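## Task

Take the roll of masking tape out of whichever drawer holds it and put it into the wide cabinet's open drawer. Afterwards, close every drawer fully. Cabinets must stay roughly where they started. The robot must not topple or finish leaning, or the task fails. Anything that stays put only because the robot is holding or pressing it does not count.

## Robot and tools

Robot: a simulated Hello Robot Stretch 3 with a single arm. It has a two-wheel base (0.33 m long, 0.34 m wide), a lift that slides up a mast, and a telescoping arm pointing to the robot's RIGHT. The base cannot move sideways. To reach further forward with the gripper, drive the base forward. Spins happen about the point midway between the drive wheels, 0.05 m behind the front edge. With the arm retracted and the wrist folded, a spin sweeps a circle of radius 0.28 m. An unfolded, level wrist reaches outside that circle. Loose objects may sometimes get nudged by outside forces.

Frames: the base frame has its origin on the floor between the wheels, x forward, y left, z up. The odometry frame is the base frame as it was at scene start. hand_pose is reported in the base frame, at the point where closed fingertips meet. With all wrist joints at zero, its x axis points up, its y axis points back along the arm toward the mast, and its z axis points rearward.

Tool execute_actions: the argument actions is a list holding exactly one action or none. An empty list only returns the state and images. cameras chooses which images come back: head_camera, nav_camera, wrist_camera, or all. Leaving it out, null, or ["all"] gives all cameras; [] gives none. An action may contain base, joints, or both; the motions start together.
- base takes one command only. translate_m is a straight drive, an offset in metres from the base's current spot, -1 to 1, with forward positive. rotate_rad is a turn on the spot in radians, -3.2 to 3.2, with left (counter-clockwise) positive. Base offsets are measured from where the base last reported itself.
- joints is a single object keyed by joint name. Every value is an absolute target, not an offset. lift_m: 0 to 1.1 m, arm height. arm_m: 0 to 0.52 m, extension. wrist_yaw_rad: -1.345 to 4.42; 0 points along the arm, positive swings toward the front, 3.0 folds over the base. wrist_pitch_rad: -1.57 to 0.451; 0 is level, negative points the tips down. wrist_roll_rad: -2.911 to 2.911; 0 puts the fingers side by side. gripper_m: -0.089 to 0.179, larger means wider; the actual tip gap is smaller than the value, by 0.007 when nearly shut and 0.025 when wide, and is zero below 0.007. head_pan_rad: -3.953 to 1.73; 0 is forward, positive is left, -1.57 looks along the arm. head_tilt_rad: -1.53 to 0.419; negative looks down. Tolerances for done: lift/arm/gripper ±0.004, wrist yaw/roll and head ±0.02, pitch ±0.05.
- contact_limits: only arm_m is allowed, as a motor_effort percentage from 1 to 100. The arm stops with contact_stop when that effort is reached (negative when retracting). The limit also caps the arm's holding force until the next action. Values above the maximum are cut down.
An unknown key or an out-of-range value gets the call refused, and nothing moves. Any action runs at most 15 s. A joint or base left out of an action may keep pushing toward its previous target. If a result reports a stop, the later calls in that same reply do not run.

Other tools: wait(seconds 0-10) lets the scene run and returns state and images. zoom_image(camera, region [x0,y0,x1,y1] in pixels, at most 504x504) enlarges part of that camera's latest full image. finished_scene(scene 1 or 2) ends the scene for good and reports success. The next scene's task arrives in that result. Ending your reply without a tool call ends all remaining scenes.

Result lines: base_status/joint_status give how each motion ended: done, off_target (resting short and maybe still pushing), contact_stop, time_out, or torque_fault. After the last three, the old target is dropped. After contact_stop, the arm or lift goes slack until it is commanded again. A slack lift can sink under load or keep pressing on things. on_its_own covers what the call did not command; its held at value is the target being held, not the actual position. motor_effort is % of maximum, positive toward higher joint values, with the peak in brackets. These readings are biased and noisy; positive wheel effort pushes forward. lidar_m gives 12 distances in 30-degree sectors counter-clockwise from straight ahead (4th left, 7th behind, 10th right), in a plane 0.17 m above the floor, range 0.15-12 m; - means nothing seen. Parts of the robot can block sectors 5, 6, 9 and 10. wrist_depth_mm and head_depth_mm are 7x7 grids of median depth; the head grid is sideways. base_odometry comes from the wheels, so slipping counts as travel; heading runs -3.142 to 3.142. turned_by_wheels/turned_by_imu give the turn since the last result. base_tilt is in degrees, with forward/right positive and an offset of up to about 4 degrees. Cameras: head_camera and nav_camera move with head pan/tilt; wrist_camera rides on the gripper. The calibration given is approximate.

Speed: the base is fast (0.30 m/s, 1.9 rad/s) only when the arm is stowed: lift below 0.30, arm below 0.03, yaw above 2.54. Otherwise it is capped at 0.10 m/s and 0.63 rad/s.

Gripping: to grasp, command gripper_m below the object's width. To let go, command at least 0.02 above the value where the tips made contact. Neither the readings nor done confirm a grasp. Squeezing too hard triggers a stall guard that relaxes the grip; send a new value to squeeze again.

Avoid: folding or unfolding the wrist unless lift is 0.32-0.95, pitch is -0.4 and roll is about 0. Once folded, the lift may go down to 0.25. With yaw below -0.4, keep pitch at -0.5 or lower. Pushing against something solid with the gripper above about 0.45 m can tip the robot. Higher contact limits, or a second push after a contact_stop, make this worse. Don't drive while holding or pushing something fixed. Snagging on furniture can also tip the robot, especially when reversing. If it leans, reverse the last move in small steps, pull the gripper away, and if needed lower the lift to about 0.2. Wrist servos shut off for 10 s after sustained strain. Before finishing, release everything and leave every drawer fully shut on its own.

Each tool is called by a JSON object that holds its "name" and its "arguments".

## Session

{"name": "execute_actions", "arguments": {"actions": []}}

Scene clock: 0.00 s.
base_odometry: x=+0.000 y=+0.000 heading=+0.000 (m, m, rad; odometry frame)
turned_by_wheels: +0.000 (rad since the last result)
turned_by_imu: +0.000 (rad since the last result)
base_tilt: forward=+1.2 right=-1.6 (deg)
lidar_m: 2.01 2.01 2.31 2.05 2.06 2.37 2.30 2.13 1.97 1.69 1.25 1.40
head_depth_mm: 1842 2271 2250 2257 2230 2227 2228 / 1847 2206 2194 2177 2170 2161 2162 / 1873 2138 2113 2114 2109 2090 2091 / 1871 2091 2078 2066 2052 2050 2032 / 1892 2028 2022 2024 2013 1999 1999 / 1909 1965 1975 1958 1945 1947 1945 / 1926 1924 1919 1922 1909 1887 1895
base_status: not commanded
joint_positions: lift_m=+0.438 arm_m=+0.003 wrist_yaw_rad=+2.947 wrist_pitch_rad=-0.461 wrist_roll_rad=+0.009 gripper_m=+0.037 head_pan_rad=+0.009 head_tilt_rad=+0.001
joint_status: not commanded
motor_effort: left_wheel=+1 right_wheel=+1 lift_m=+30 arm_m=+0 wrist_yaw_rad=-1 wrist_pitch_rad=+9 wrist_roll_rad=+0 gripper_m=+0 head_pan_rad=+0 head_tilt_rad=+1 (%)
hand_pose: x=+0.0210 y=+0.0670 z=+0.4410 quat_wxyz=(+0.228, +0.704, +0.093, +0.667) (m; base frame)
wrist_depth_mm: - - - - - - - / - - - - - - - / - - - - - - - / - - - 994 - 955 960 / 780 784 834 816 821 763 787 / 679 665 - 659 677 653 658 / 585 577 563 565 562 581 569
pictures: head_camera (sideways: a quarter turn clockwise sets it upright), nav_camera (sideways: a quarter turn counterclockwise sets it upright), wrist_camera
camera_calibration (this result's frames):
head_camera: T_world_to_cam=[[0.0411711, -0.0624986, -0.997196, 1.31415], [-0.0182074, 0.997829, -0.0632901, 0.0877155], [0.998986, 0.020762, 0.0399437, -0.10034], [0, 0, 0, 1]] pos_world=[0.04773, -0.0033094, 1.32002]
nav_camera: T_world_to_cam=[[-0.0256626, 0.0291927, 0.999244, -1.25689], [-0.0130163, -0.999499, 0.0288658, 0.0212173], [0.999586, -0.0122657, 0.0260297, -0.083538], [0, 0, 0, 1]] pos_world=[0.0515245, 0.0568741, 1.2575]
wrist_camera: T_world_to_cam=[[0.981359, -0.192181, -0.000850035, -0.0101107], [-0.111781, -0.567192, -0.815965, 0.439727], [0.156331, 0.800849, -0.578101, 0.357872], [0, 0, 0, 1]] pos_world=[0.00312897, -0.0391343, 0.565679]
Images, in order (width x height): head_camera 896x504, nav_camera 672x504, wrist_camera 644x364.

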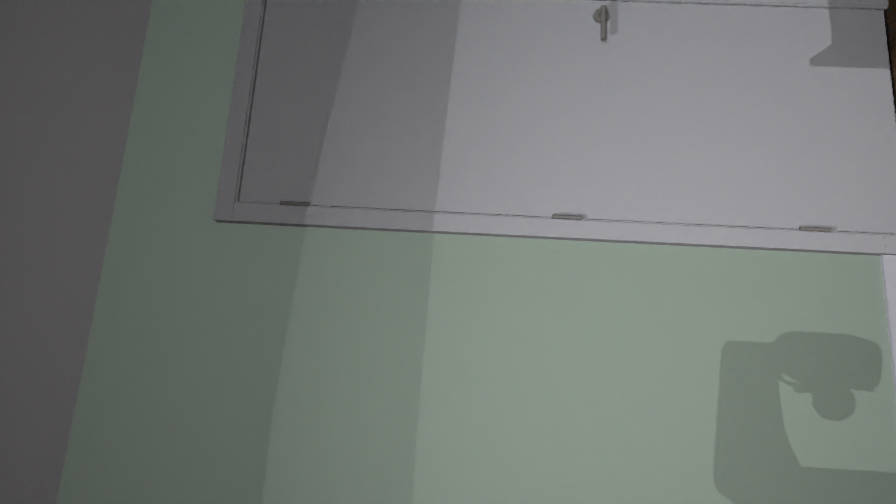

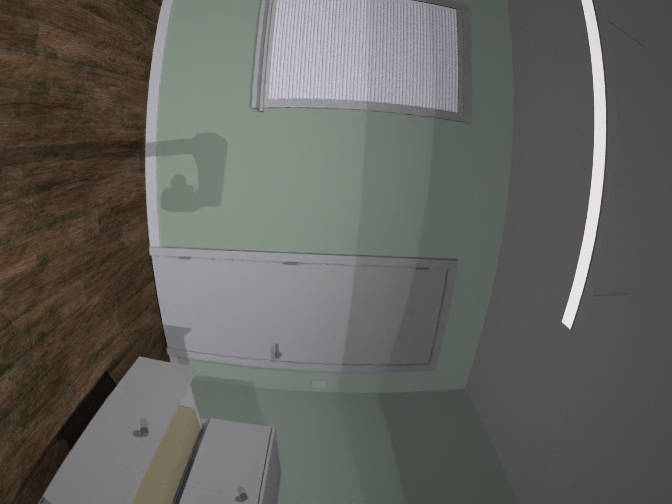

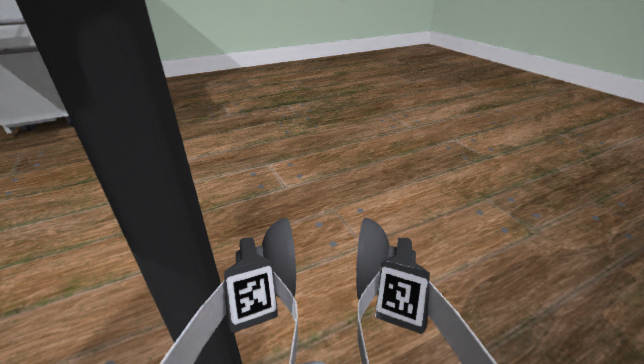

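{"name": "execute_actions", "arguments": {"actions": [{"joints": {"head_pan_rad": -1.0, "head_tilt_rad": -0.55}}], "cameras": ["head_camera", "nav_camera"]}}

{"name": "execute_actions", "arguments": {"actions": [{"joints": {"head_pan_rad": -2.4, "head_tilt_rad": -0.55}}], "cameras": ["head_camera", "nav_camera"]}}

{"name": "execute_actions", "arguments": {"actions": [{"joints": {"head_pan_rad": -3.8, "head_tilt_rad": -0.55}}], "cameras": ["head_camera", "nav_camera"]}}

Scene clock: 1.33 s.
base_odometry: x=+0.000 y=+0.000 heading=+0.000 (m, m, rad; odometry frame)
turned_by_wheels: +0.000 (rad since the last result)
turned_by_imu: +0.000 (rad since the last result)
base_tilt: forward=+1.1 right=-1.6 (deg)
lidar_m: 2.01 2.01 2.31 2.06 2.05 2.36 2.30 2.12 1.97 1.69 1.25 1.40
head_depth_mm: 1403 1510 1639 1797 1937 1610 1343 / 1445 1566 1691 1874 1973 1600 1332 / 1495 1564 1282 1452 1765 1608 1330 / 1542 1619 1306 1383 1161 1545 1326 / 1596 1676 1358 1425 1196 1592 1322 / 1649 1671 1408 1455 1261 1593 1315 / 1720 1625 1479 1489 1327 1577 1316
base_status: not commanded
joint_positions: lift_m=+0.438 arm_m=+0.003 wrist_yaw_rad=+2.947 wrist_pitch_rad=-0.461 wrist_roll_rad=+0.009 gripper_m=+0.037 head_pan_rad=-0.993 head_tilt_rad=-0.543
joint_status: all done
motor_effort: left_wheel=+1(1) right_wheel=+1(0) lift_m=+30(30) arm_m=+0(0) wrist_yaw_rad=-1(1) wrist_pitch_rad=+9(8) wrist_roll_rad=+0(0) gripper_m=+0(0) head_pan_rad=-2(42) head_tilt_rad=-3(23) (%)
hand_pose: x=+0.0210 y=+0.0670 z=+0.4410 quat_wxyz=(+0.228, +0.704, +0.093, +0.667) (m; base frame)
wrist_depth_mm: - - - - - - - / - - - - - - - / - - - - - - - / - - - 973 974 985 965 / 816 772 826 792 823 804 788 / 687 669 - 667 672 667 671 / 578 571 570 567 572 579 574
pictures: head_camera (sideways: a quarter turn clockwise sets it upright), nav_camera (sideways: a quarter turn counterclockwise sets it upright)
camera_calibration (this result's frames):
head_camera: T_world_to_cam=[[-0.315621, 0.368728, -0.874313, 1.15567], [0.813776, 0.579063, -0.0495567, 0.0647201], [0.488009, -0.727135, -0.482827, 0.583206], [0, 0, 0, 1]] pos_world=[0.0274754, -0.0395341, 1.29521]
nav_camera: T_world_to_cam=[[0.295291, -0.398784, 0.868202, -1.08757], [-0.839267, -0.542508, 0.0362637, 0.0166499], [0.456546, -0.739362, -0.494884, 0.597776], [0, 0, 0, 1]] pos_world=[0.0622112, 0.0173, 1.23946]
Images, in order (width x height): head_camera 896x504, nav_camera 672x504.

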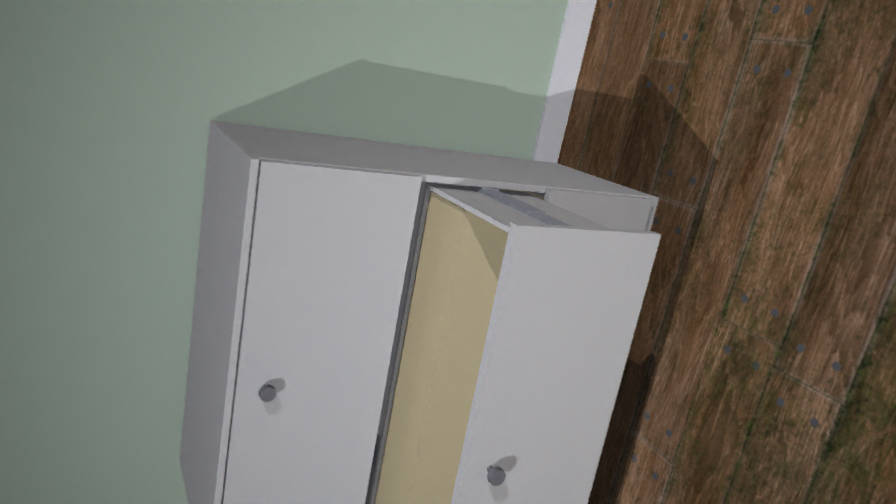

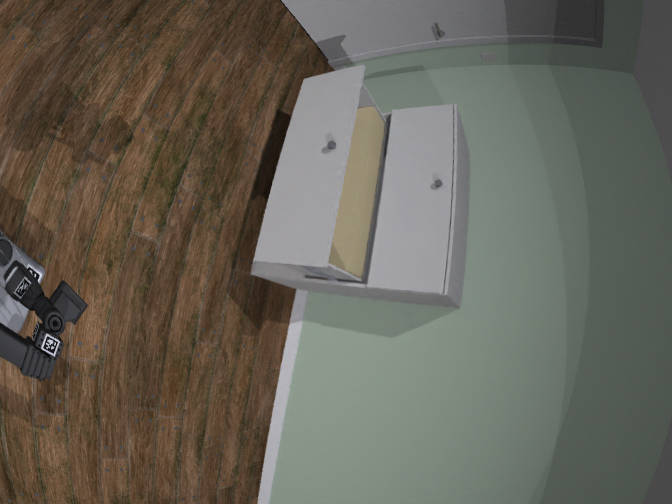

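Scene clock: 2.57 s.
base_odometry: x=+0.000 y=+0.000 heading=+0.000 (m, m, rad; odometry frame)
turned_by_wheels: +0.000 (rad since the last result)
turned_by_imu: +0.000 (rad since the last result)
base_tilt: forward=+1.1 right=-1.6 (deg)
lidar_m: 2.00 2.01 2.31 2.06 2.05 2.36 2.30 2.12 1.97 1.69 1.25 1.40
head_depth_mm: 2393 2561 2743 2752 2035 1619 1343 / 2502 2643 2223 2433 2025 1611 1339 / 2633 2844 2328 2480 2015 1602 1336 / 2755 3012 3318 2698 2002 1596 1326 / 2575 2824 3083 2675 1996 1591 1321 / 2260 2427 2641 2639 1996 1584 1314 / 2020 2148 2287 2426 1975 1583 1314
base_status: not commanded
joint_positions: lift_m=+0.438 arm_m=+0.003 wrist_yaw_rad=+2.947 wrist_pitch_rad=-0.461 wrist_roll_rad=+0.009 gripper_m=+0.037 head_pan_rad=-2.393 head_tilt_rad=-0.543
joint_status: all done
motor_effort: left_wheel=+1(1) right_wheel=+0(1) lift_m=+30(30) arm_m=+0(0) wrist_yaw_rad=-1(1) wrist_pitch_rad=+9(9) wrist_roll_rad=+0(0) gripper_m=+0(0) head_pan_rad=-3(43) head_tilt_rad=-2(3) (%)
hand_pose: x=+0.0210 y=+0.0670 z=+0.4410 quat_wxyz=(+0.228, +0.704, +0.093, +0.667) (m; base frame)
wrist_depth_mm: - - - - - - - / - - - - - - - / - - - - - - - / - - - 954 958 963 987 / 787 785 831 790 795 769 784 / 677 660 - 660 686 668 659 / 579 582 564 580 565 577 578
pictures: head_camera (sideways: a quarter turn clockwise sets it upright), nav_camera (sideways: a quarter turn counterclockwise sets it upright)
camera_calibration (this result's frames):
head_camera: T_world_to_cam=[[0.309951, 0.373918, -0.874137, 1.15162], [0.708967, -0.703499, -0.049542, 0.0653403], [-0.63348, -0.604379, -0.483146, 0.590462], [0, 0, 0, 1]] pos_world=[-0.0292239, -0.0277822, 1.29519]
nav_camera: T_world_to_cam=[[-0.343023, -0.35899, 0.868022, -1.08344], [-0.677274, 0.734837, 0.0362652, 0.0156598], [-0.650873, -0.575449, -0.4952, 0.604943], [0, 0, 0, 1]] pos_world=[0.0327022, -0.0523387, 1.23945]
Images, in order (width x height): head_camera 896x504, nav_camera 672x504.

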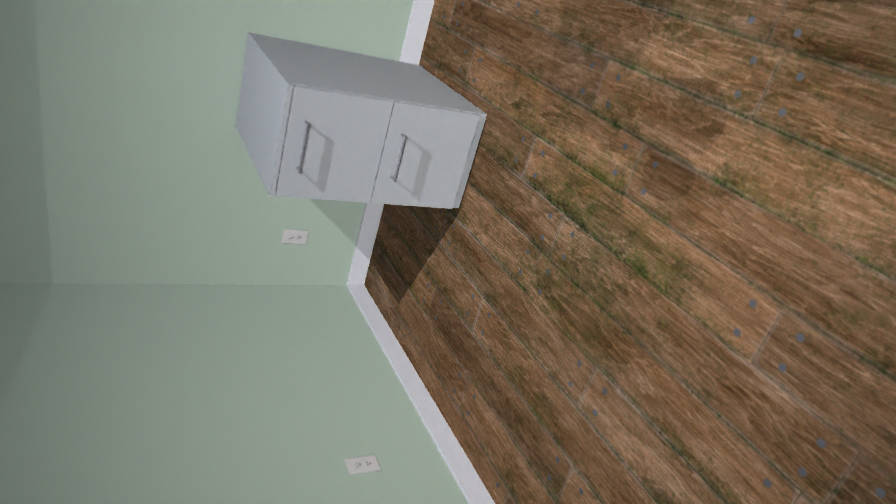

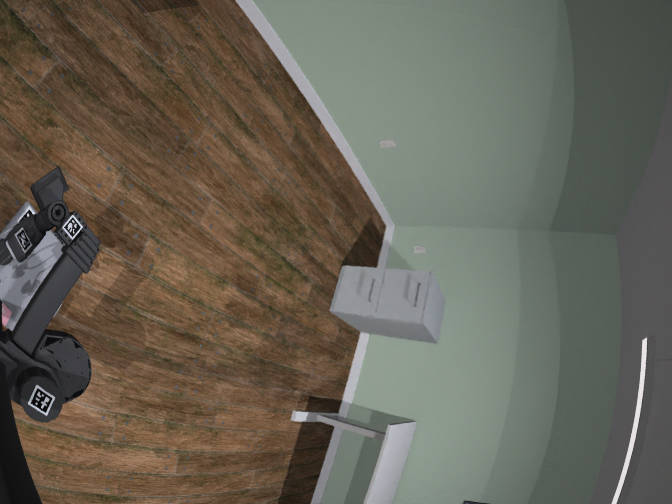

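Scene clock: 3.80 s.
base_odometry: x=+0.000 y=+0.000 heading=+0.000 (m, m, rad; odometry frame)
turned_by_wheels: +0.000 (rad since the last result)
turned_by_imu: +0.000 (rad since the last result)
base_tilt: forward=+1.2 right=-1.6 (deg)
lidar_m: 2.01 2.01 2.31 2.06 2.05 2.36 2.29 2.13 1.97 1.69 1.25 1.40
head_depth_mm: 1895 2013 2161 1667 1591 - - / 2007 2166 2329 2502 1885 1614 1372 / 2152 2334 2504 2590 2013 1597 1327 / 2334 2532 2733 2686 2010 1608 1325 / 2524 2744 3073 2683 2004 1593 1319 / 2754 2988 3343 2677 1989 1584 1323 / 2863 3006 3183 2662 1968 1577 1311
base_status: not commanded
joint_positions: lift_m=+0.438 arm_m=+0.003 wrist_yaw_rad=+2.947 wrist_pitch_rad=-0.461 wrist_roll_rad=+0.009 gripper_m=+0.037 head_pan_rad=-3.793 head_tilt_rad=-0.543
joint_status: all done
motor_effort: left_wheel=+2(1) right_wheel=+1(0) lift_m=+30(30) arm_m=+0(0) wrist_yaw_rad=-1(1) wrist_pitch_rad=+9(9) wrist_roll_rad=+0(0) gripper_m=+0(0) head_pan_rad=-3(42) head_tilt_rad=-3(2) (%)
hand_pose: x=+0.0210 y=+0.0670 z=+0.4410 quat_wxyz=(+0.228, +0.704, +0.093, +0.667) (m; base frame)
wrist_depth_mm: - - - - - - - / - - - - - - - / - - - - - - - / - - - 993 969 967 - / 788 785 810 811 812 787 778 / 668 677 - 666 671 655 665 / 588 583 559 569 554 571 580
pictures: head_camera (sideways: a quarter turn clockwise sets it upright), nav_camera (sideways: a quarter turn counterclockwise sets it upright)
camera_calibration (this result's frames):
head_camera: T_world_to_cam=[[0.421197, -0.241917, -0.874111, 1.15091], [-0.572762, -0.818223, -0.0495397, 0.073156], [-0.703233, 0.521523, -0.483194, 0.59095], [0, 0, 0, 1]] pos_world=[-0.0272815, 0.0300877, 1.29519]
nav_camera: T_world_to_cam=[[-0.412107, 0.277045, 0.867994, -1.08298], [0.60903, 0.792317, 0.0362654, 0.00781304], [-0.67768, 0.54358, -0.495248, 0.605169], [0, 0, 0, 1]] pos_world=[-0.040953, -0.0351129, 1.23945]
Images, in order (width x height): head_camera 896x504, nav_camera 672x504.

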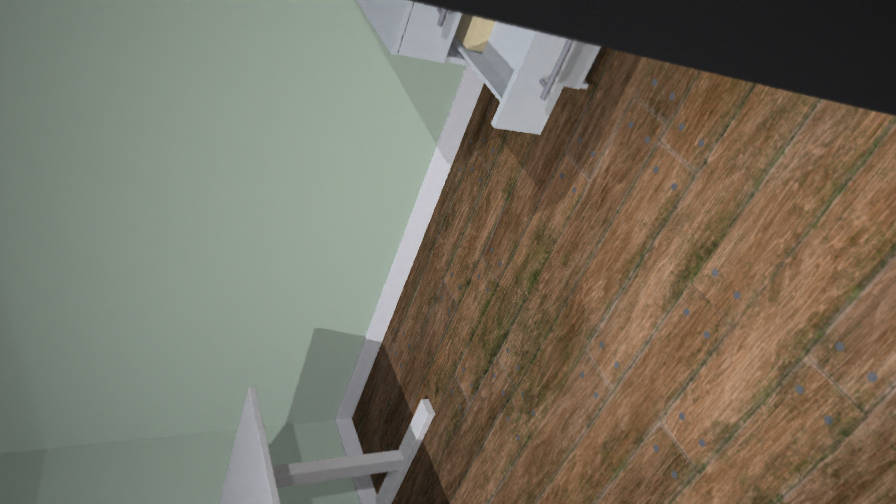

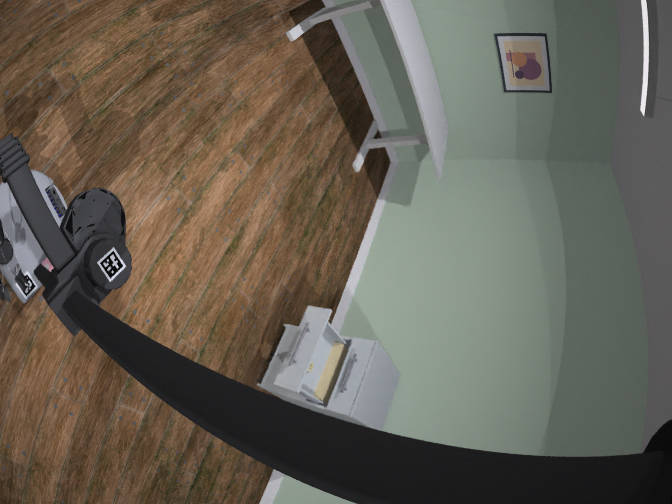

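{"name": "execute_actions", "arguments": {"actions": [{"base": {"rotate_rad": -0.91}, "joints": {"lift_m": 0.285, "head_pan_rad": -3.25, "head_tilt_rad": -0.55}}], "cameras": ["head_camera", "nav_camera"]}}

Scene clock: 7.50 s.
base_odometry: x=+0.000 y=+0.000 heading=-0.910 (m, m, rad; odometry frame)
turned_by_wheels: -0.910 (rad since the last result)
turned_by_imu: -0.904 (rad since the last result)
base_tilt: forward=+1.1 right=-1.6 (deg)
lidar_m: 1.25 1.53 2.00 2.03 2.23 1.47 1.48 2.60 2.29 2.13 1.84 1.69
head_depth_mm: 1729 1875 2021 2211 2045 1617 1340 / 1767 1927 2057 2191 2015 1604 1338 / 1824 1977 2073 1659 1809 1602 1334 / 1888 2035 2168 1716 1862 1584 1323 / 1937 2124 2347 2517 1936 1590 1318 / 2005 2191 2440 2567 1987 1583 1315 / 2082 2279 2538 2675 1967 1580 1310
base_status: done
joint_positions: lift_m=+0.286 arm_m=+0.003 wrist_yaw_rad=+2.947 wrist_pitch_rad=-0.461 wrist_roll_rad=+0.009 gripper_m=+0.037 head_pan_rad=-3.257 head_tilt_rad=-0.543
joint_status: all done
motor_effort: left_wheel=+2(12) right_wheel=-1(7) lift_m=+13(25) arm_m=+0(0) wrist_yaw_rad=-1(1) wrist_pitch_rad=+9(9) wrist_roll_rad=+0(0) gripper_m=+1(0) head_pan_rad=+3(34) head_tilt_rad=-2(2) (%)
hand_pose: x=+0.0210 y=+0.0670 z=+0.2888 quat_wxyz=(+0.228, +0.704, +0.093, +0.666) (m; base frame)
wrist_depth_mm: - - - - - - - / - - - - - - - / 914 - 951 927 949 916 880 / 700 - 719 712 707 714 692 / 581 577 608 574 591 568 578 / 490 492 - 509 495 487 485 / 433 - - - 417 424 421
pictures: head_camera (sideways: a quarter turn clockwise sets it upright), nav_camera (sideways: a quarter turn counterclockwise sets it upright)
camera_calibration (this result's frames):
head_camera: T_world_to_cam=[[0.48588, 0.00699172, -0.873997, 1.15037], [-0.0747628, -0.995971, -0.0495302, 0.0701058], [-0.870822, 0.0894083, -0.4834, 0.59224], [0, 0, 0, 1]] pos_world=[-0.0379625, 0.00882907, 1.29518]
nav_camera: T_world_to_cam=[[-0.495996, 0.0278538, 0.867878, -1.08232], [0.119177, 0.99221, 0.0362664, 0.0107999], [-0.860107, 0.121419, -0.495452, 0.606547], [0, 0, 0, 1]] pos_world=[-0.0164186, -0.0542157, 1.23945]
Images, in order (width x height): head_camera 896x504, nav_camera 672x504.

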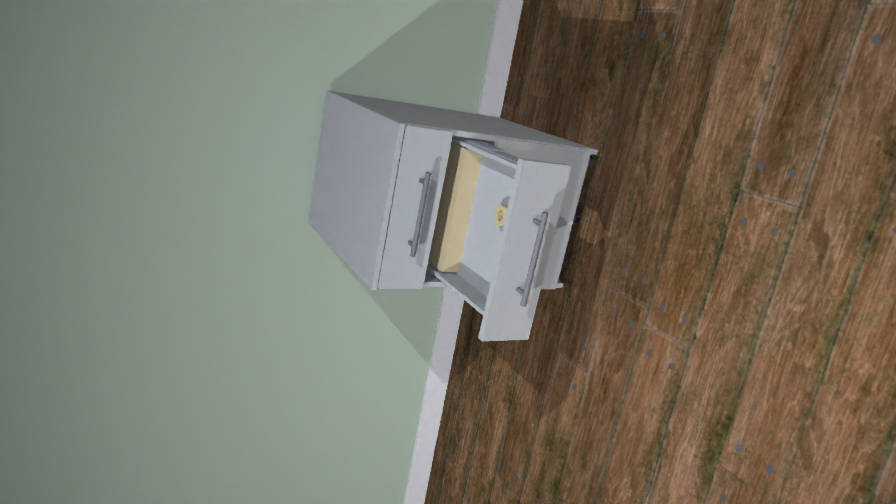

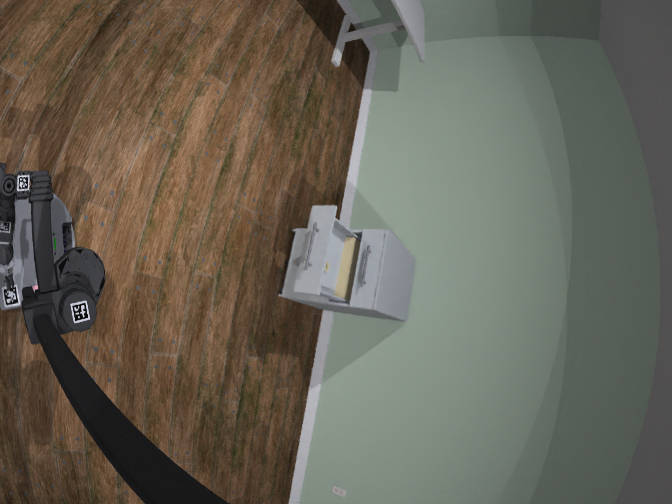

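{"name": "zoom_image", "arguments": {"camera": "head_camera", "region": [360, 110, 610, 350]}}

Region (360, 110, 610, 350) of head_camera's 896x504 image, scaled by 2.016, with more detail than that image has; it fills the top 484 rows of this view, and the rest is white.

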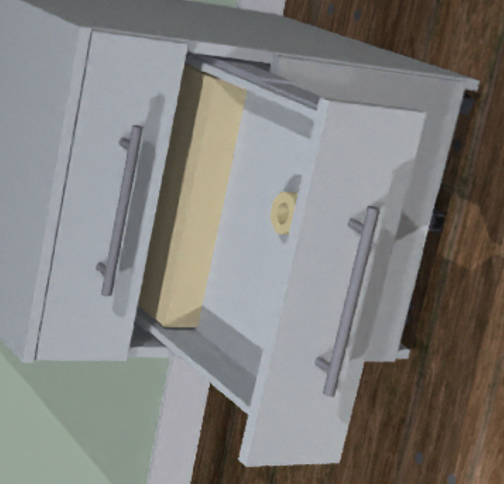

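{"name": "execute_actions", "arguments": {"actions": [{"base": {"translate_m": -0.97}, "joints": {"wrist_pitch_rad": -0.4, "head_pan_rad": -2.6, "head_tilt_rad": -0.9}}], "cameras": []}}

{"name": "execute_actions", "arguments": {"actions": [{"base": {"rotate_rad": -1.985}, "joints": {"lift_m": 0.655, "gripper_m": 0.12, "head_pan_rad": -1.57, "head_tilt_rad": -1.0}}]}}

Scene clock: 16.27 s.
base_odometry: x=-0.595 y=+0.766 heading=-0.910 (m, m, rad; odometry frame)
turned_by_wheels: +0.000 (rad since the last result)
turned_by_imu: -0.007 (rad since the last result)
base_tilt: forward=+1.2 right=-1.6 (deg)
lidar_m: 2.21 2.58 2.37 1.94 1.27 0.58 0.59 1.47 2.02 2.00 2.22 2.58
head_depth_mm: 1320 1450 1606 1691 1476 882 796 / 1464 1627 1828 1724 1481 877 783 / 1645 1851 2018 1725 1464 1287 1169 / 1886 2188 2072 1729 1480 1286 1179 / 2211 2457 2060 1719 1474 1284 1178 / 2366 2535 2061 1715 1469 1283 1144 / 1717 2334 2059 1718 1463 1284 1136
base_status: done
joint_positions: lift_m=+0.286 arm_m=+0.003 wrist_yaw_rad=+2.947 wrist_pitch_rad=-0.419 wrist_roll_rad=+0.009 gripper_m=+0.037 head_pan_rad=-2.607 head_tilt_rad=-0.889
joint_status: all done
motor_effort: left_wheel=+2(8) right_wheel=-1(8) lift_m=+13(13) arm_m=+0(0) wrist_yaw_rad=-1(1) wrist_pitch_rad=+11(12) wrist_roll_rad=-1(0) gripper_m=+0(0) head_pan_rad=+3(38) head_tilt_rad=-4(19) (%)
hand_pose: x=+0.0220 y=+0.0724 z=+0.2982 quat_wxyz=(+0.214, +0.705, +0.079, +0.671) (m; base frame)
wrist_depth_mm: - - - - - - - / - - - - - - - / - - - - - - - / 771 - 763 767 781 772 765 / 615 - 662 600 634 599 621 / 517 515 - 508 519 514 513 / 447 - - - 424 443 442
pictures: none
No camera images: the call's "cameras" was empty. Leave "cameras" out to get every camera's image.

Scene clock: 20.50 s.
base_odometry: x=-0.595 y=+0.766 heading=-2.895 (m, m, rad; odometry frame)
turned_by_wheels: -1.985 (rad since the last result)
turned_by_imu: -1.972 (rad since the last result)
base_tilt: forward=+1.1 right=-1.6 (deg)
lidar_m: 2.37 2.00 2.36 2.58 2.21 2.47 2.37 1.68 0.60 0.58 0.61 1.63
head_depth_mm: 1090 1277 1564 1591 1397 1284 - / 1095 1103 903 944 1000 - - / 1096 1076 903 917 962 902 1157 / 1098 1070 902 959 966 - - / 1102 1071 903 997 962 1188 1123 / 1104 1298 1488 1555 1373 1204 1122 / 1105 1300 1593 1571 1398 1244 1120
base_status: done
joint_positions: lift_m=+0.654 arm_m=+0.003 wrist_yaw_rad=+2.947 wrist_pitch_rad=-0.418 wrist_roll_rad=+0.009 gripper_m=+0.120 head_pan_rad=-1.577 head_tilt_rad=-0.988
joint_status: all done
motor_effort: left_wheel=+2(12) right_wheel=-1(7) lift_m=+46(49) arm_m=-1(0) wrist_yaw_rad=-1(1) wrist_pitch_rad=+11(11) wrist_roll_rad=+0(0) gripper_m=+0(81) head_pan_rad=+4(43) head_tilt_rad=-4(12) (%)
hand_pose: x=+0.0221 y=+0.0725 z=+0.6669 quat_wxyz=(+0.214, +0.705, +0.078, +0.671) (m; base frame)
wrist_depth_mm: - - - - - - - / - - - - - - - / - - - - - - - / - - - - - - - / - - - - - - - / 958 - 989 973 971 - 941 / 822 792 819 806 805 790 811
pictures: head_camera (sideways: a quarter turn clockwise sets it upright), nav_camera (sideways: a quarter turn counterclockwise sets it upright), wrist_camera
camera_calibration (this result's frames):
head_camera: T_world_to_cam=[[-0.0579188, 0.811262, -0.581807, 0.772855], [0.99829, 0.0516613, -0.0273441, 0.0346536], [0.00787365, -0.582396, -0.812867, 1.01543], [0, 0, 0, 1]] pos_world=[0.00217334, -0.0373962, 1.27601]
nav_camera: T_world_to_cam=[[0.0244087, -0.821119, 0.570235, -0.697575], [-0.999387, -0.00572776, 0.0345305, 0.0199038], [-0.0250875, -0.570728, -0.820756, 1.02458], [0, 0, 0, 1]] pos_world=[0.0626226, 0.0120764, 1.23802]
wrist_camera: T_world_to_cam=[[0.981372, -0.192113, -0.000812545, -0.00994908], [-0.104968, -0.532656, -0.839797, 0.640579], [0.160903, 0.824239, -0.542899, 0.45872], [0, 0, 0, 1]] pos_world=[0.00319437, -0.0387984, 0.786988]
Images, in order (width x height): head_camera 896x504, nav_camera 672x504, wrist_camera 644x364.

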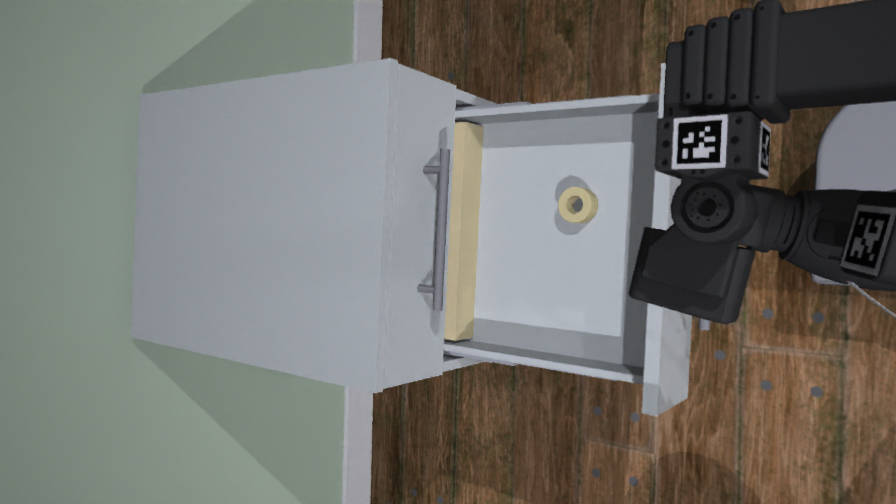

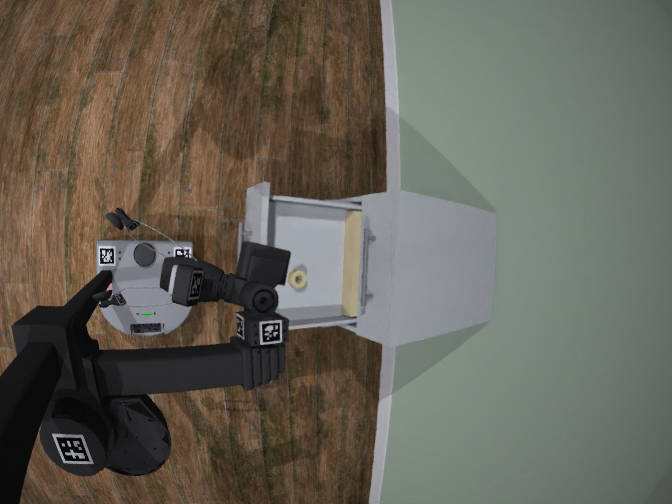

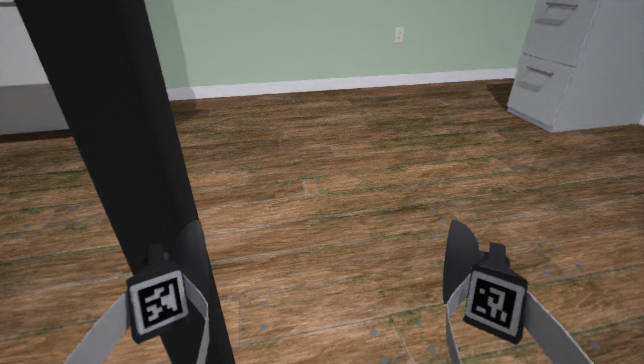

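{"name": "execute_actions", "arguments": {"actions": []}}

Scene clock: 21.70 s.
base_odometry: x=-0.595 y=+0.766 heading=-2.895 (m, m, rad; odometry frame)
turned_by_wheels: +0.000 (rad since the last result)
turned_by_imu: +0.000 (rad since the last result)
base_tilt: forward=+1.1 right=-1.6 (deg)
lidar_m: 2.37 2.00 2.35 2.57 2.20 2.47 2.37 1.69 0.60 0.58 0.61 1.64
head_depth_mm: 1090 1285 1556 1590 1402 1289 - / 1091 1105 903 943 1000 - - / 1094 1073 904 916 966 901 1162 / 1099 1069 902 960 964 - - / 1096 1070 904 998 964 1188 1123 / 1105 1292 1490 1549 1367 1204 1122 / 1107 1306 1592 1574 1390 1240 1124
base_status: done
joint_positions: lift_m=+0.654 arm_m=+0.003 wrist_yaw_rad=+2.947 wrist_pitch_rad=-0.418 wrist_roll_rad=+0.009 gripper_m=+0.120 head_pan_rad=-1.577 head_tilt_rad=-0.988
joint_status: all done
motor_effort: left_wheel=+3(12) right_wheel=-1(7) lift_m=+46(49) arm_m=+0(0) wrist_yaw_rad=-1(1) wrist_pitch_rad=+10(11) wrist_roll_rad=+0(0) gripper_m=+1(81) head_pan_rad=+4(43) head_tilt_rad=-4(12) (%)
hand_pose: x=+0.0221 y=+0.0725 z=+0.6669 quat_wxyz=(+0.214, +0.705, +0.078, +0.671) (m; base frame)
wrist_depth_mm: - - - - - - - / - - - - - - - / - - - - - - - / - - - - - - - / - - - - - - - / 954 - 946 951 940 - 974 / 823 808 839 826 810 809 818
pictures: head_camera (sideways: a quarter turn clockwise sets it upright), nav_camera (sideways: a quarter turn counterclockwise sets it upright), wrist_camera
camera_calibration (this result's frames):
head_camera: T_world_to_cam=[[-0.0579185, 0.811262, -0.581807, 0.772855], [0.99829, 0.0516609, -0.0273441, 0.0346536], [0.00787344, -0.582396, -0.812867, 1.01543], [0, 0, 0, 1]] pos_world=[0.00217332, -0.0373962, 1.27601]
nav_camera: T_world_to_cam=[[0.0244084, -0.821119, 0.570235, -0.697575], [-0.999387, -0.00572741, 0.0345305, 0.0199038], [-0.0250877, -0.570728, -0.820756, 1.02458], [0, 0, 0, 1]] pos_world=[0.0626226, 0.0120764, 1.23802]
wrist_camera: T_world_to_cam=[[0.981372, -0.192113, -0.000812505, -0.0099491], [-0.104968, -0.532656, -0.839797, 0.640579], [0.160903, 0.824239, -0.542899, 0.45872], [0, 0, 0, 1]] pos_world=[0.00319437, -0.0387984, 0.786988]
Images, in order (width x height): head_camera 896x504, nav_camera 672x504, wrist_camera 644x364.

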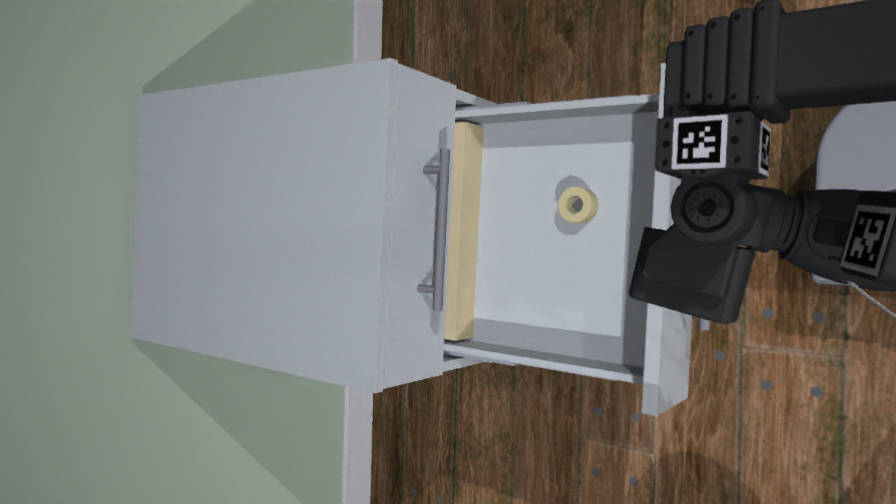

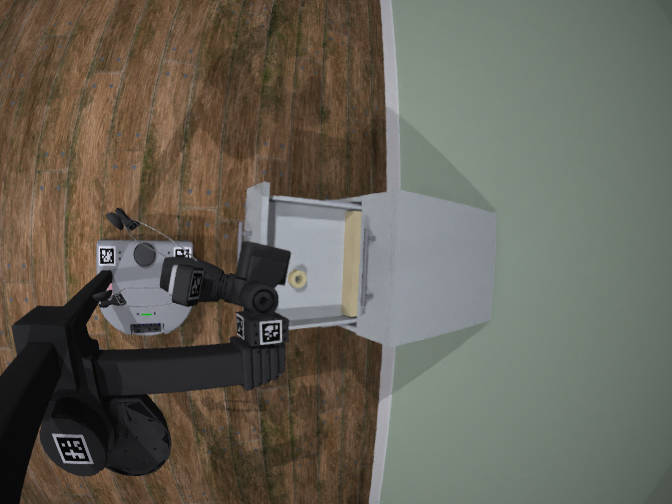

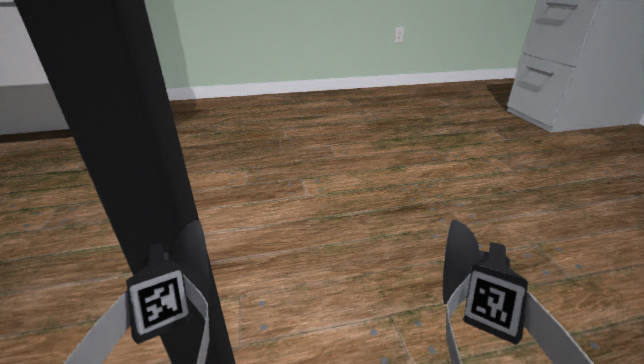

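{"name": "execute_actions", "arguments": {"actions": [{"base": {"translate_m": -0.055}, "joints": {"arm_m": 0.276, "wrist_yaw_rad": 3.14, "wrist_pitch_rad": -1.57, "wrist_roll_rad": 0.0, "gripper_m": 0.11, "lift_m": 0.655}}], "cameras": ["head_camera", "wrist_camera"]}}

Scene clock: 25.80 s.
base_odometry: x=-0.542 y=+0.779 heading=-2.895 (m, m, rad; odometry frame)
turned_by_wheels: +0.000 (rad since the last result)
turned_by_imu: +0.000 (rad since the last result)
base_tilt: forward=+1.2 right=-1.6 (deg)
lidar_m: 2.42 2.06 2.43 2.35 2.19 2.42 2.32 1.68 0.60 0.58 0.61 1.63
head_depth_mm: 1091 1287 1550 1591 1394 1260 - / 1092 1222 1424 1013 1381 1214 - / 1096 1076 927 974 947 1192 1159 / 1096 1071 923 1037 950 903 1161 / 1096 1070 900 1033 961 860 1124 / 1106 1238 900 1017 952 1185 1121 / 1104 1306 1584 1578 1390 1222 1120
base_status: done
joint_positions: lift_m=+0.654 arm_m=+0.276 wrist_yaw_rad=+3.138 wrist_pitch_rad=-1.566 wrist_roll_rad=+0.003 gripper_m=+0.110 head_pan_rad=-1.577 head_tilt_rad=-0.988
joint_status: all done
motor_effort: left_wheel=+2(6) right_wheel=-1(5) lift_m=+46(44) arm_m=+6(11) wrist_yaw_rad=+1(3) wrist_pitch_rad=-2(9) wrist_roll_rad=-1(1) gripper_m=+0(50) head_pan_rad=+4(4) head_tilt_rad=-4(4) (%)
hand_pose: x=-0.0212 y=-0.4433 z=+0.5367 quat_wxyz=(+0.501, +0.503, +0.497, +0.500) (m; base frame)
wrist_depth_mm: 639 242 240 240 236 237 232 / 653 643 286 284 288 285 285 / 666 659 291 292 290 289 286 / 677 678 295 296 295 298 284 / 701 705 304 301 303 302 284 / 697 705 308 308 311 308 286 / 723 743 316 318 318 321 283
pictures: head_camera (sideways: a quarter turn clockwise sets it upright), wrist_camera
camera_calibration (this result's frames):
head_camera: T_world_to_cam=[[-0.0580311, 0.811254, -0.581807, 0.772856], [0.998283, 0.0517994, -0.0273441, 0.0346537], [0.00795425, -0.582395, -0.812867, 1.01543], [0, 0, 0, 1]] pos_world=[0.00217851, -0.0373968, 1.27601]
wrist_camera: T_world_to_cam=[[0.999999, 0.00127425, -0.000672486, 0.0193831], [0.00136068, -0.988692, 0.149952, -0.479198], [-0.000473805, -0.149953, -0.988693, 0.624037], [0, 0, 0, 1]] pos_world=[-0.0184354, -0.380228, 0.688851]
Images, in order (width x height): head_camera 896x504, wrist_camera 644x364.

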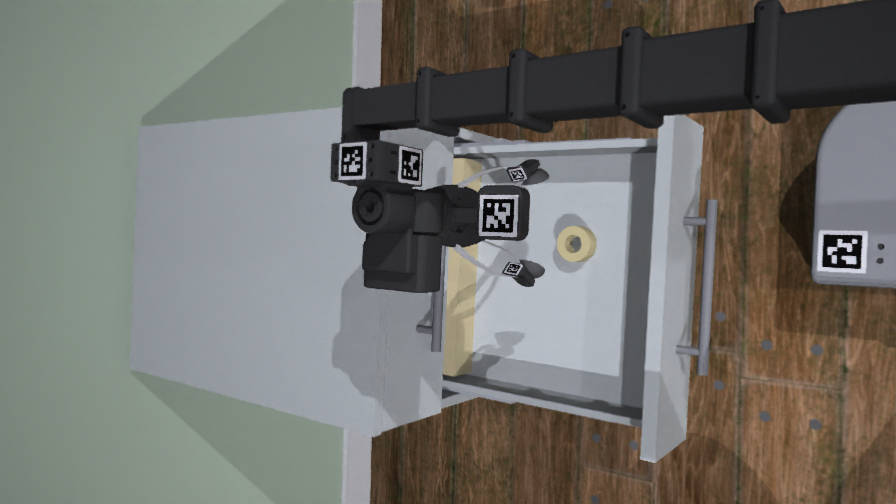

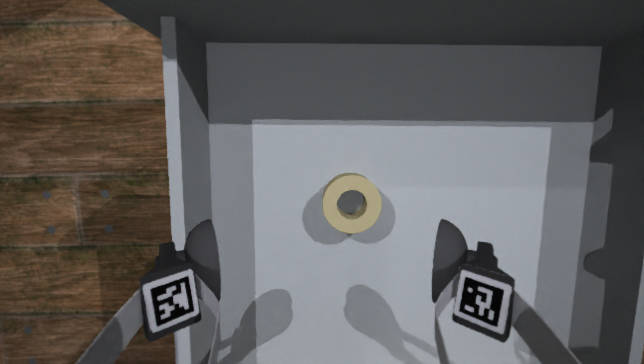

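{"name": "zoom_image", "arguments": {"camera": "wrist_camera", "region": [280, 140, 440, 270]}}

Region (280, 140, 440, 270) of wrist_camera's 644x364 image, scaled by 3.150; it fills the top 410 rows of this view, and the rest is white.

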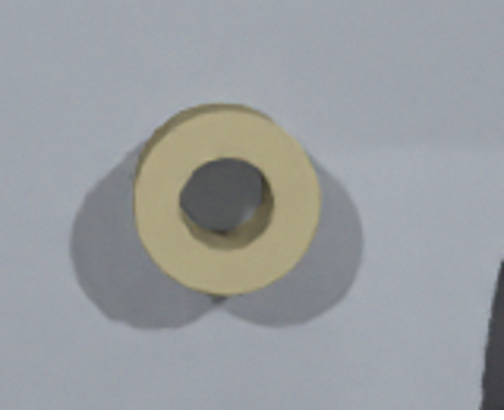

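{"name": "execute_actions", "arguments": {"actions": [{"base": {"translate_m": 0.025}, "joints": {"arm_m": 0.274, "lift_m": 0.545, "gripper_m": 0.10}}], "cameras": ["head_camera", "wrist_camera"]}}

Scene clock: 29.03 s.
base_odometry: x=-0.566 y=+0.773 heading=-2.895 (m, m, rad; odometry frame)
turned_by_wheels: +0.000 (rad since the last result)
turned_by_imu: +0.000 (rad since the last result)
base_tilt: forward=+1.1 right=-1.6 (deg)
lidar_m: 2.40 2.03 2.41 2.47 2.19 2.44 2.34 1.69 0.60 0.58 0.61 1.63
head_depth_mm: 1088 1282 1556 1595 1401 1246 1128 / 1090 1191 926 1499 1426 - - / 1092 1070 903 880 947 1192 1159 / 1094 1071 903 892 947 904 1164 / 1101 1069 900 1032 960 865 1123 / 1103 1266 945 1488 1014 1187 1125 / 1108 1305 1598 1575 1392 1239 1121
base_status: done
joint_positions: lift_m=+0.546 arm_m=+0.274 wrist_yaw_rad=+3.138 wrist_pitch_rad=-1.566 wrist_roll_rad=+0.003 gripper_m=+0.100 head_pan_rad=-1.577 head_tilt_rad=-0.988
joint_status: all done
motor_effort: left_wheel=+3(9) right_wheel=-1(3) lift_m=+13(39) arm_m=-6(13) wrist_yaw_rad=+1(1) wrist_pitch_rad=-2(2) wrist_roll_rad=-2(2) gripper_m=+0(49) head_pan_rad=+3(3) head_tilt_rad=-4(4) (%)
hand_pose: x=-0.0212 y=-0.4422 z=+0.4280 quat_wxyz=(+0.501, +0.503, +0.497, +0.500) (m; base frame)
wrist_depth_mm: 159 178 178 177 178 179 179 / 160 182 181 182 181 181 180 / 160 185 185 186 185 186 185 / 161 189 188 188 189 189 189 / 161 193 192 167 192 193 194 / 161 196 197 180 197 197 197 / 161 201 202 202 203 202 201
pictures: head_camera (sideways: a quarter turn clockwise sets it upright), wrist_camera
camera_calibration (this result's frames):
head_camera: T_world_to_cam=[[-0.0580313, 0.811254, -0.581807, 0.772856], [0.998283, 0.0517997, -0.0273441, 0.0346537], [0.00795439, -0.582395, -0.812867, 1.01543], [0, 0, 0, 1]] pos_world=[0.00217852, -0.0373968, 1.27601]
wrist_camera: T_world_to_cam=[[0.999999, 0.00127452, -0.000673153, 0.0193091], [0.00136111, -0.988672, 0.150089, -0.461815], [-0.000474237, -0.150089, -0.988672, 0.516756], [0, 0, 0, 1]] pos_world=[-0.0184355, -0.379049, 0.580228]
Images, in order (width x height): head_camera 896x504, wrist_camera 644x364.

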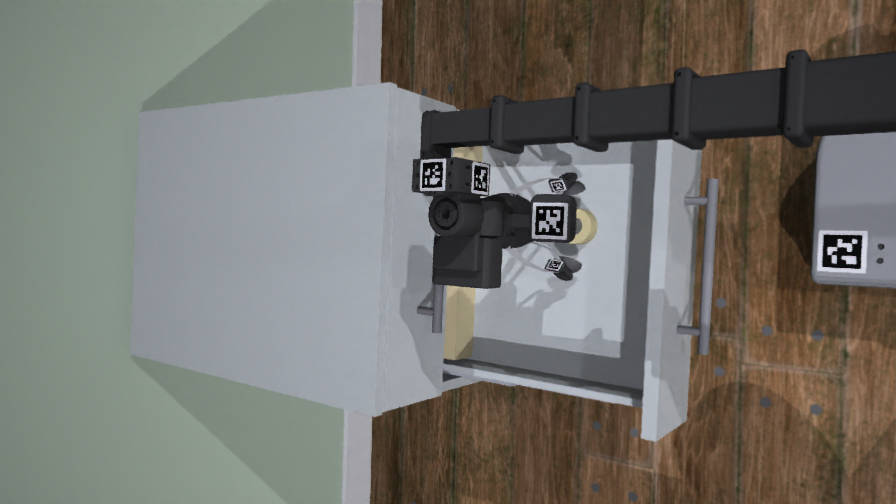

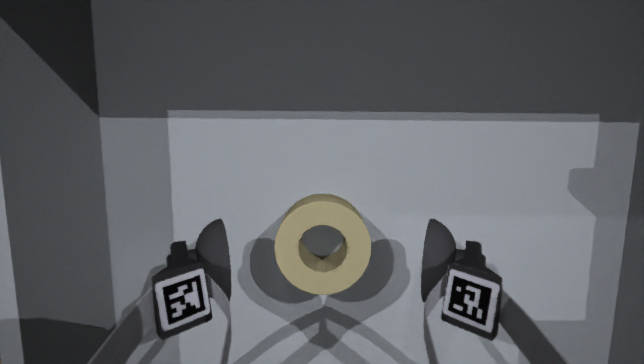

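{"name": "execute_actions", "arguments": {"actions": [{"joints": {"arm_m": 0.273, "lift_m": 0.533, "gripper_m": 0.08}}], "cameras": ["wrist_camera"]}}

Scene clock: 30.30 s.
base_odometry: x=-0.566 y=+0.773 heading=-2.895 (m, m, rad; odometry frame)
turned_by_wheels: +0.000 (rad since the last result)
turned_by_imu: +0.000 (rad since the last result)
base_tilt: forward=+1.2 right=-1.6 (deg)
lidar_m: 2.40 2.03 2.39 2.47 2.20 2.44 2.34 1.69 0.60 0.58 0.61 1.63
head_depth_mm: 1087 1283 1560 1593 1401 1255 1127 / 1094 1194 926 1510 1420 - - / 1093 1070 904 881 949 1192 1158 / 1097 1071 903 888 949 903 1167 / 1100 1071 900 1028 963 865 1122 / 1103 1266 941 1492 1014 1188 1121 / 1104 1301 1594 1578 1392 1244 1124
base_status: not commanded
joint_positions: lift_m=+0.534 arm_m=+0.273 wrist_yaw_rad=+3.138 wrist_pitch_rad=-1.566 wrist_roll_rad=+0.003 gripper_m=+0.080 head_pan_rad=-1.577 head_tilt_rad=-0.988
joint_status: all done
motor_effort: left_wheel=+3(4) right_wheel=-1(1) lift_m=+13(12) arm_m=-6(5) wrist_yaw_rad=+1(1) wrist_pitch_rad=-2(2) wrist_roll_rad=-1(2) gripper_m=+0(74) head_pan_rad=+4(4) head_tilt_rad=-5(4) (%)
hand_pose: x=-0.0212 y=-0.4412 z=+0.4160 quat_wxyz=(+0.501, +0.503, +0.497, +0.500) (m; base frame)
wrist_depth_mm: 159 166 167 168 167 166 166 / 161 169 171 170 170 170 171 / 161 174 174 173 175 174 173 / 161 177 178 178 177 177 178 / 160 181 181 156 181 181 181 / 161 185 186 160 185 184 184 / 161 188 190 190 188 189 189
pictures: wrist_camera
camera_calibration (this result's frames):
wrist_camera: T_world_to_cam=[[0.999999, 0.00127429, -0.000673315, 0.0192998], [0.00136093, -0.988667, 0.150122, -0.459047], [-0.000474385, -0.150122, -0.988667, 0.505021], [0, 0, 0, 1]] pos_world=[-0.0184355, -0.378054, 0.568223]
Images, in order (width x height): wrist_camera 644x364.

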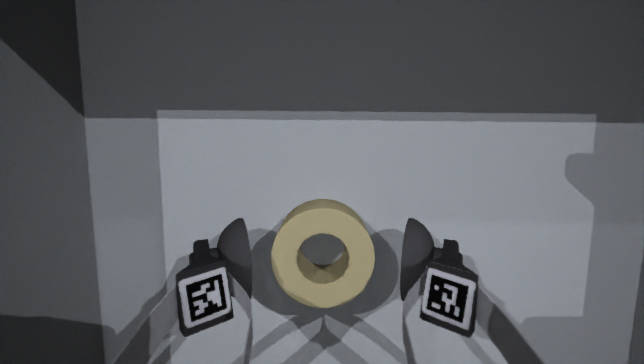

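{"name": "execute_actions", "arguments": {"actions": [{"joints": {"lift_m": 0.531, "gripper_m": 0.015}}], "cameras": ["wrist_camera"]}}

Scene clock: 31.63 s.
base_odometry: x=-0.566 y=+0.773 heading=-2.895 (m, m, rad; odometry frame)
turned_by_wheels: +0.000 (rad since the last result)
turned_by_imu: +0.000 (rad since the last result)
base_tilt: forward=+1.2 right=-1.6 (deg)
lidar_m: 2.40 2.03 2.40 2.47 2.20 2.44 2.34 1.69 0.60 0.58 0.61 1.63
head_depth_mm: 1087 1281 1557 1595 1401 1240 1128 / 1093 1190 927 1507 1426 - - / 1095 1074 904 883 947 1189 1152 / 1096 1070 903 887 948 902 1163 / 1099 1069 902 1034 962 864 1123 / 1103 1264 945 1496 1018 1185 1120 / 1107 1304 1594 1583 1389 1240 1124
base_status: not commanded
joint_positions: lift_m=+0.532 arm_m=+0.273 wrist_yaw_rad=+3.138 wrist_pitch_rad=-1.567 wrist_roll_rad=+0.003 gripper_m=+0.016 head_pan_rad=-1.577 head_tilt_rad=-0.988
joint_status: all done
motor_effort: left_wheel=+4(3) right_wheel=-1(1) lift_m=+13(12) arm_m=-5(6) wrist_yaw_rad=+2(1) wrist_pitch_rad=-2(2) wrist_roll_rad=-2(2) gripper_m=-13(87) head_pan_rad=+4(3) head_tilt_rad=-4(5) (%)
hand_pose: x=-0.0212 y=-0.4413 z=+0.4141 quat_wxyz=(+0.501, +0.502, +0.497, +0.499) (m; base frame)
wrist_depth_mm: 161 165 166 165 166 166 166 / 160 170 169 169 169 169 169 / 161 172 172 173 173 173 173 / 161 175 175 175 176 176 177 / 161 180 179 156 180 180 180 / 162 183 - 158 - 185 184 / 161 187 189 188 188 188 188
pictures: wrist_camera
camera_calibration (this result's frames):
wrist_camera: T_world_to_cam=[[0.999999, 0.00127354, -0.000677179, 0.0193007], [0.00136114, -0.988547, 0.15091, -0.459194], [-0.000477234, -0.150911, -0.988547, 0.502633], [0, 0, 0, 1]] pos_world=[-0.0184357, -0.378107, 0.566187]
Images, in order (width x height): wrist_camera 644x364.

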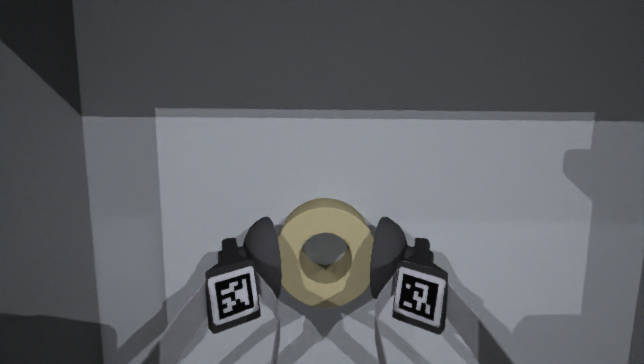

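{"name": "execute_actions", "arguments": {"actions": [{"joints": {"lift_m": 0.67, "wrist_pitch_rad": -1.27}}], "cameras": ["head_camera", "wrist_camera"]}}

Scene clock: 35.40 s.
base_odometry: x=-0.566 y=+0.773 heading=-2.895 (m, m, rad; odometry frame)
turned_by_wheels: +0.000 (rad since the last result)
turned_by_imu: +0.000 (rad since the last result)
base_tilt: forward=+1.1 right=-1.6 (deg)
lidar_m: 2.40 2.04 2.40 2.47 2.20 2.44 2.34 1.69 0.60 0.58 0.61 1.63
head_depth_mm: 1089 1280 1556 1594 1411 1272 - / 1091 1192 958 988 938 1201 1156 / 1098 1074 933 1023 948 1188 1155 / 1099 1071 924 1033 949 902 1165 / 1100 1069 901 1033 964 865 1128 / 1102 1271 944 1500 1013 1186 1122 / 1109 1301 1589 1579 1390 1238 1119
base_status: not commanded
joint_positions: lift_m=+0.669 arm_m=+0.273 wrist_yaw_rad=+3.138 wrist_pitch_rad=-1.276 wrist_roll_rad=+0.003 gripper_m=+0.016 head_pan_rad=-1.577 head_tilt_rad=-0.988
joint_status: all done
motor_effort: left_wheel=+3(3) right_wheel=-1(2) lift_m=+46(48) arm_m=-5(6) wrist_yaw_rad=+1(1) wrist_pitch_rad=+4(17) wrist_roll_rad=-2(1) gripper_m=-12(13) head_pan_rad=+4(4) head_tilt_rad=-4(4) (%)
hand_pose: x=-0.0210 y=-0.3670 z=+0.5558 quat_wxyz=(+0.423, +0.569, +0.420, +0.566) (m; base frame)
wrist_depth_mm: 767 761 - - 768 747 757 / 760 769 - - 769 732 758 / 723 749 228 229 289 289 740 / 715 698 329 324 323 317 270 / 703 698 323 153 325 322 302 / 672 682 - 156 - 313 303 / 666 656 304 305 306 305 279
pictures: head_camera (sideways: a quarter turn clockwise sets it upright), wrist_camera
camera_calibration (this result's frames):
head_camera: T_world_to_cam=[[-0.0580309, 0.811314, -0.581723, 0.772747], [0.998283, 0.0518025, -0.0273381, 0.0346459], [0.0079549, -0.582311, -0.812927, 1.01551], [0, 0, 0, 1]] pos_world=[0.00217854, -0.0373941, 1.27601]
wrist_camera: T_world_to_cam=[[0.999999, 0.0015383, 0.000783904, 0.0183251], [0.00163201, -0.990371, -0.138427, -0.246922], [0.000563413, 0.138428, -0.990372, 0.761207], [0, 0, 0, 1]] pos_world=[-0.0183509, -0.349945, 0.719683]
Images, in order (width x height): head_camera 896x504, wrist_camera 644x364.

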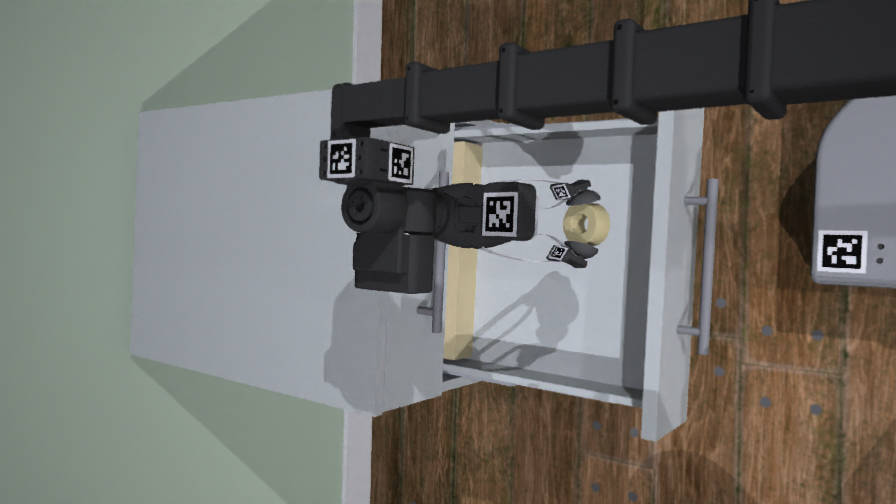

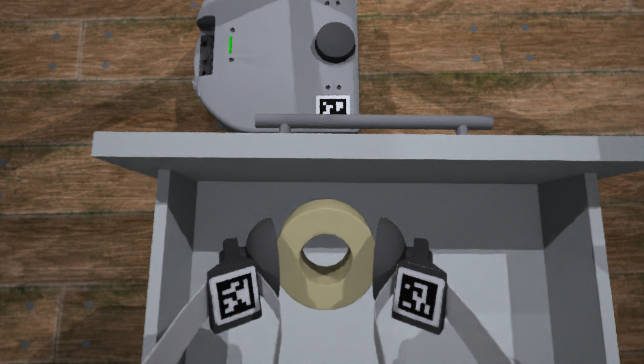

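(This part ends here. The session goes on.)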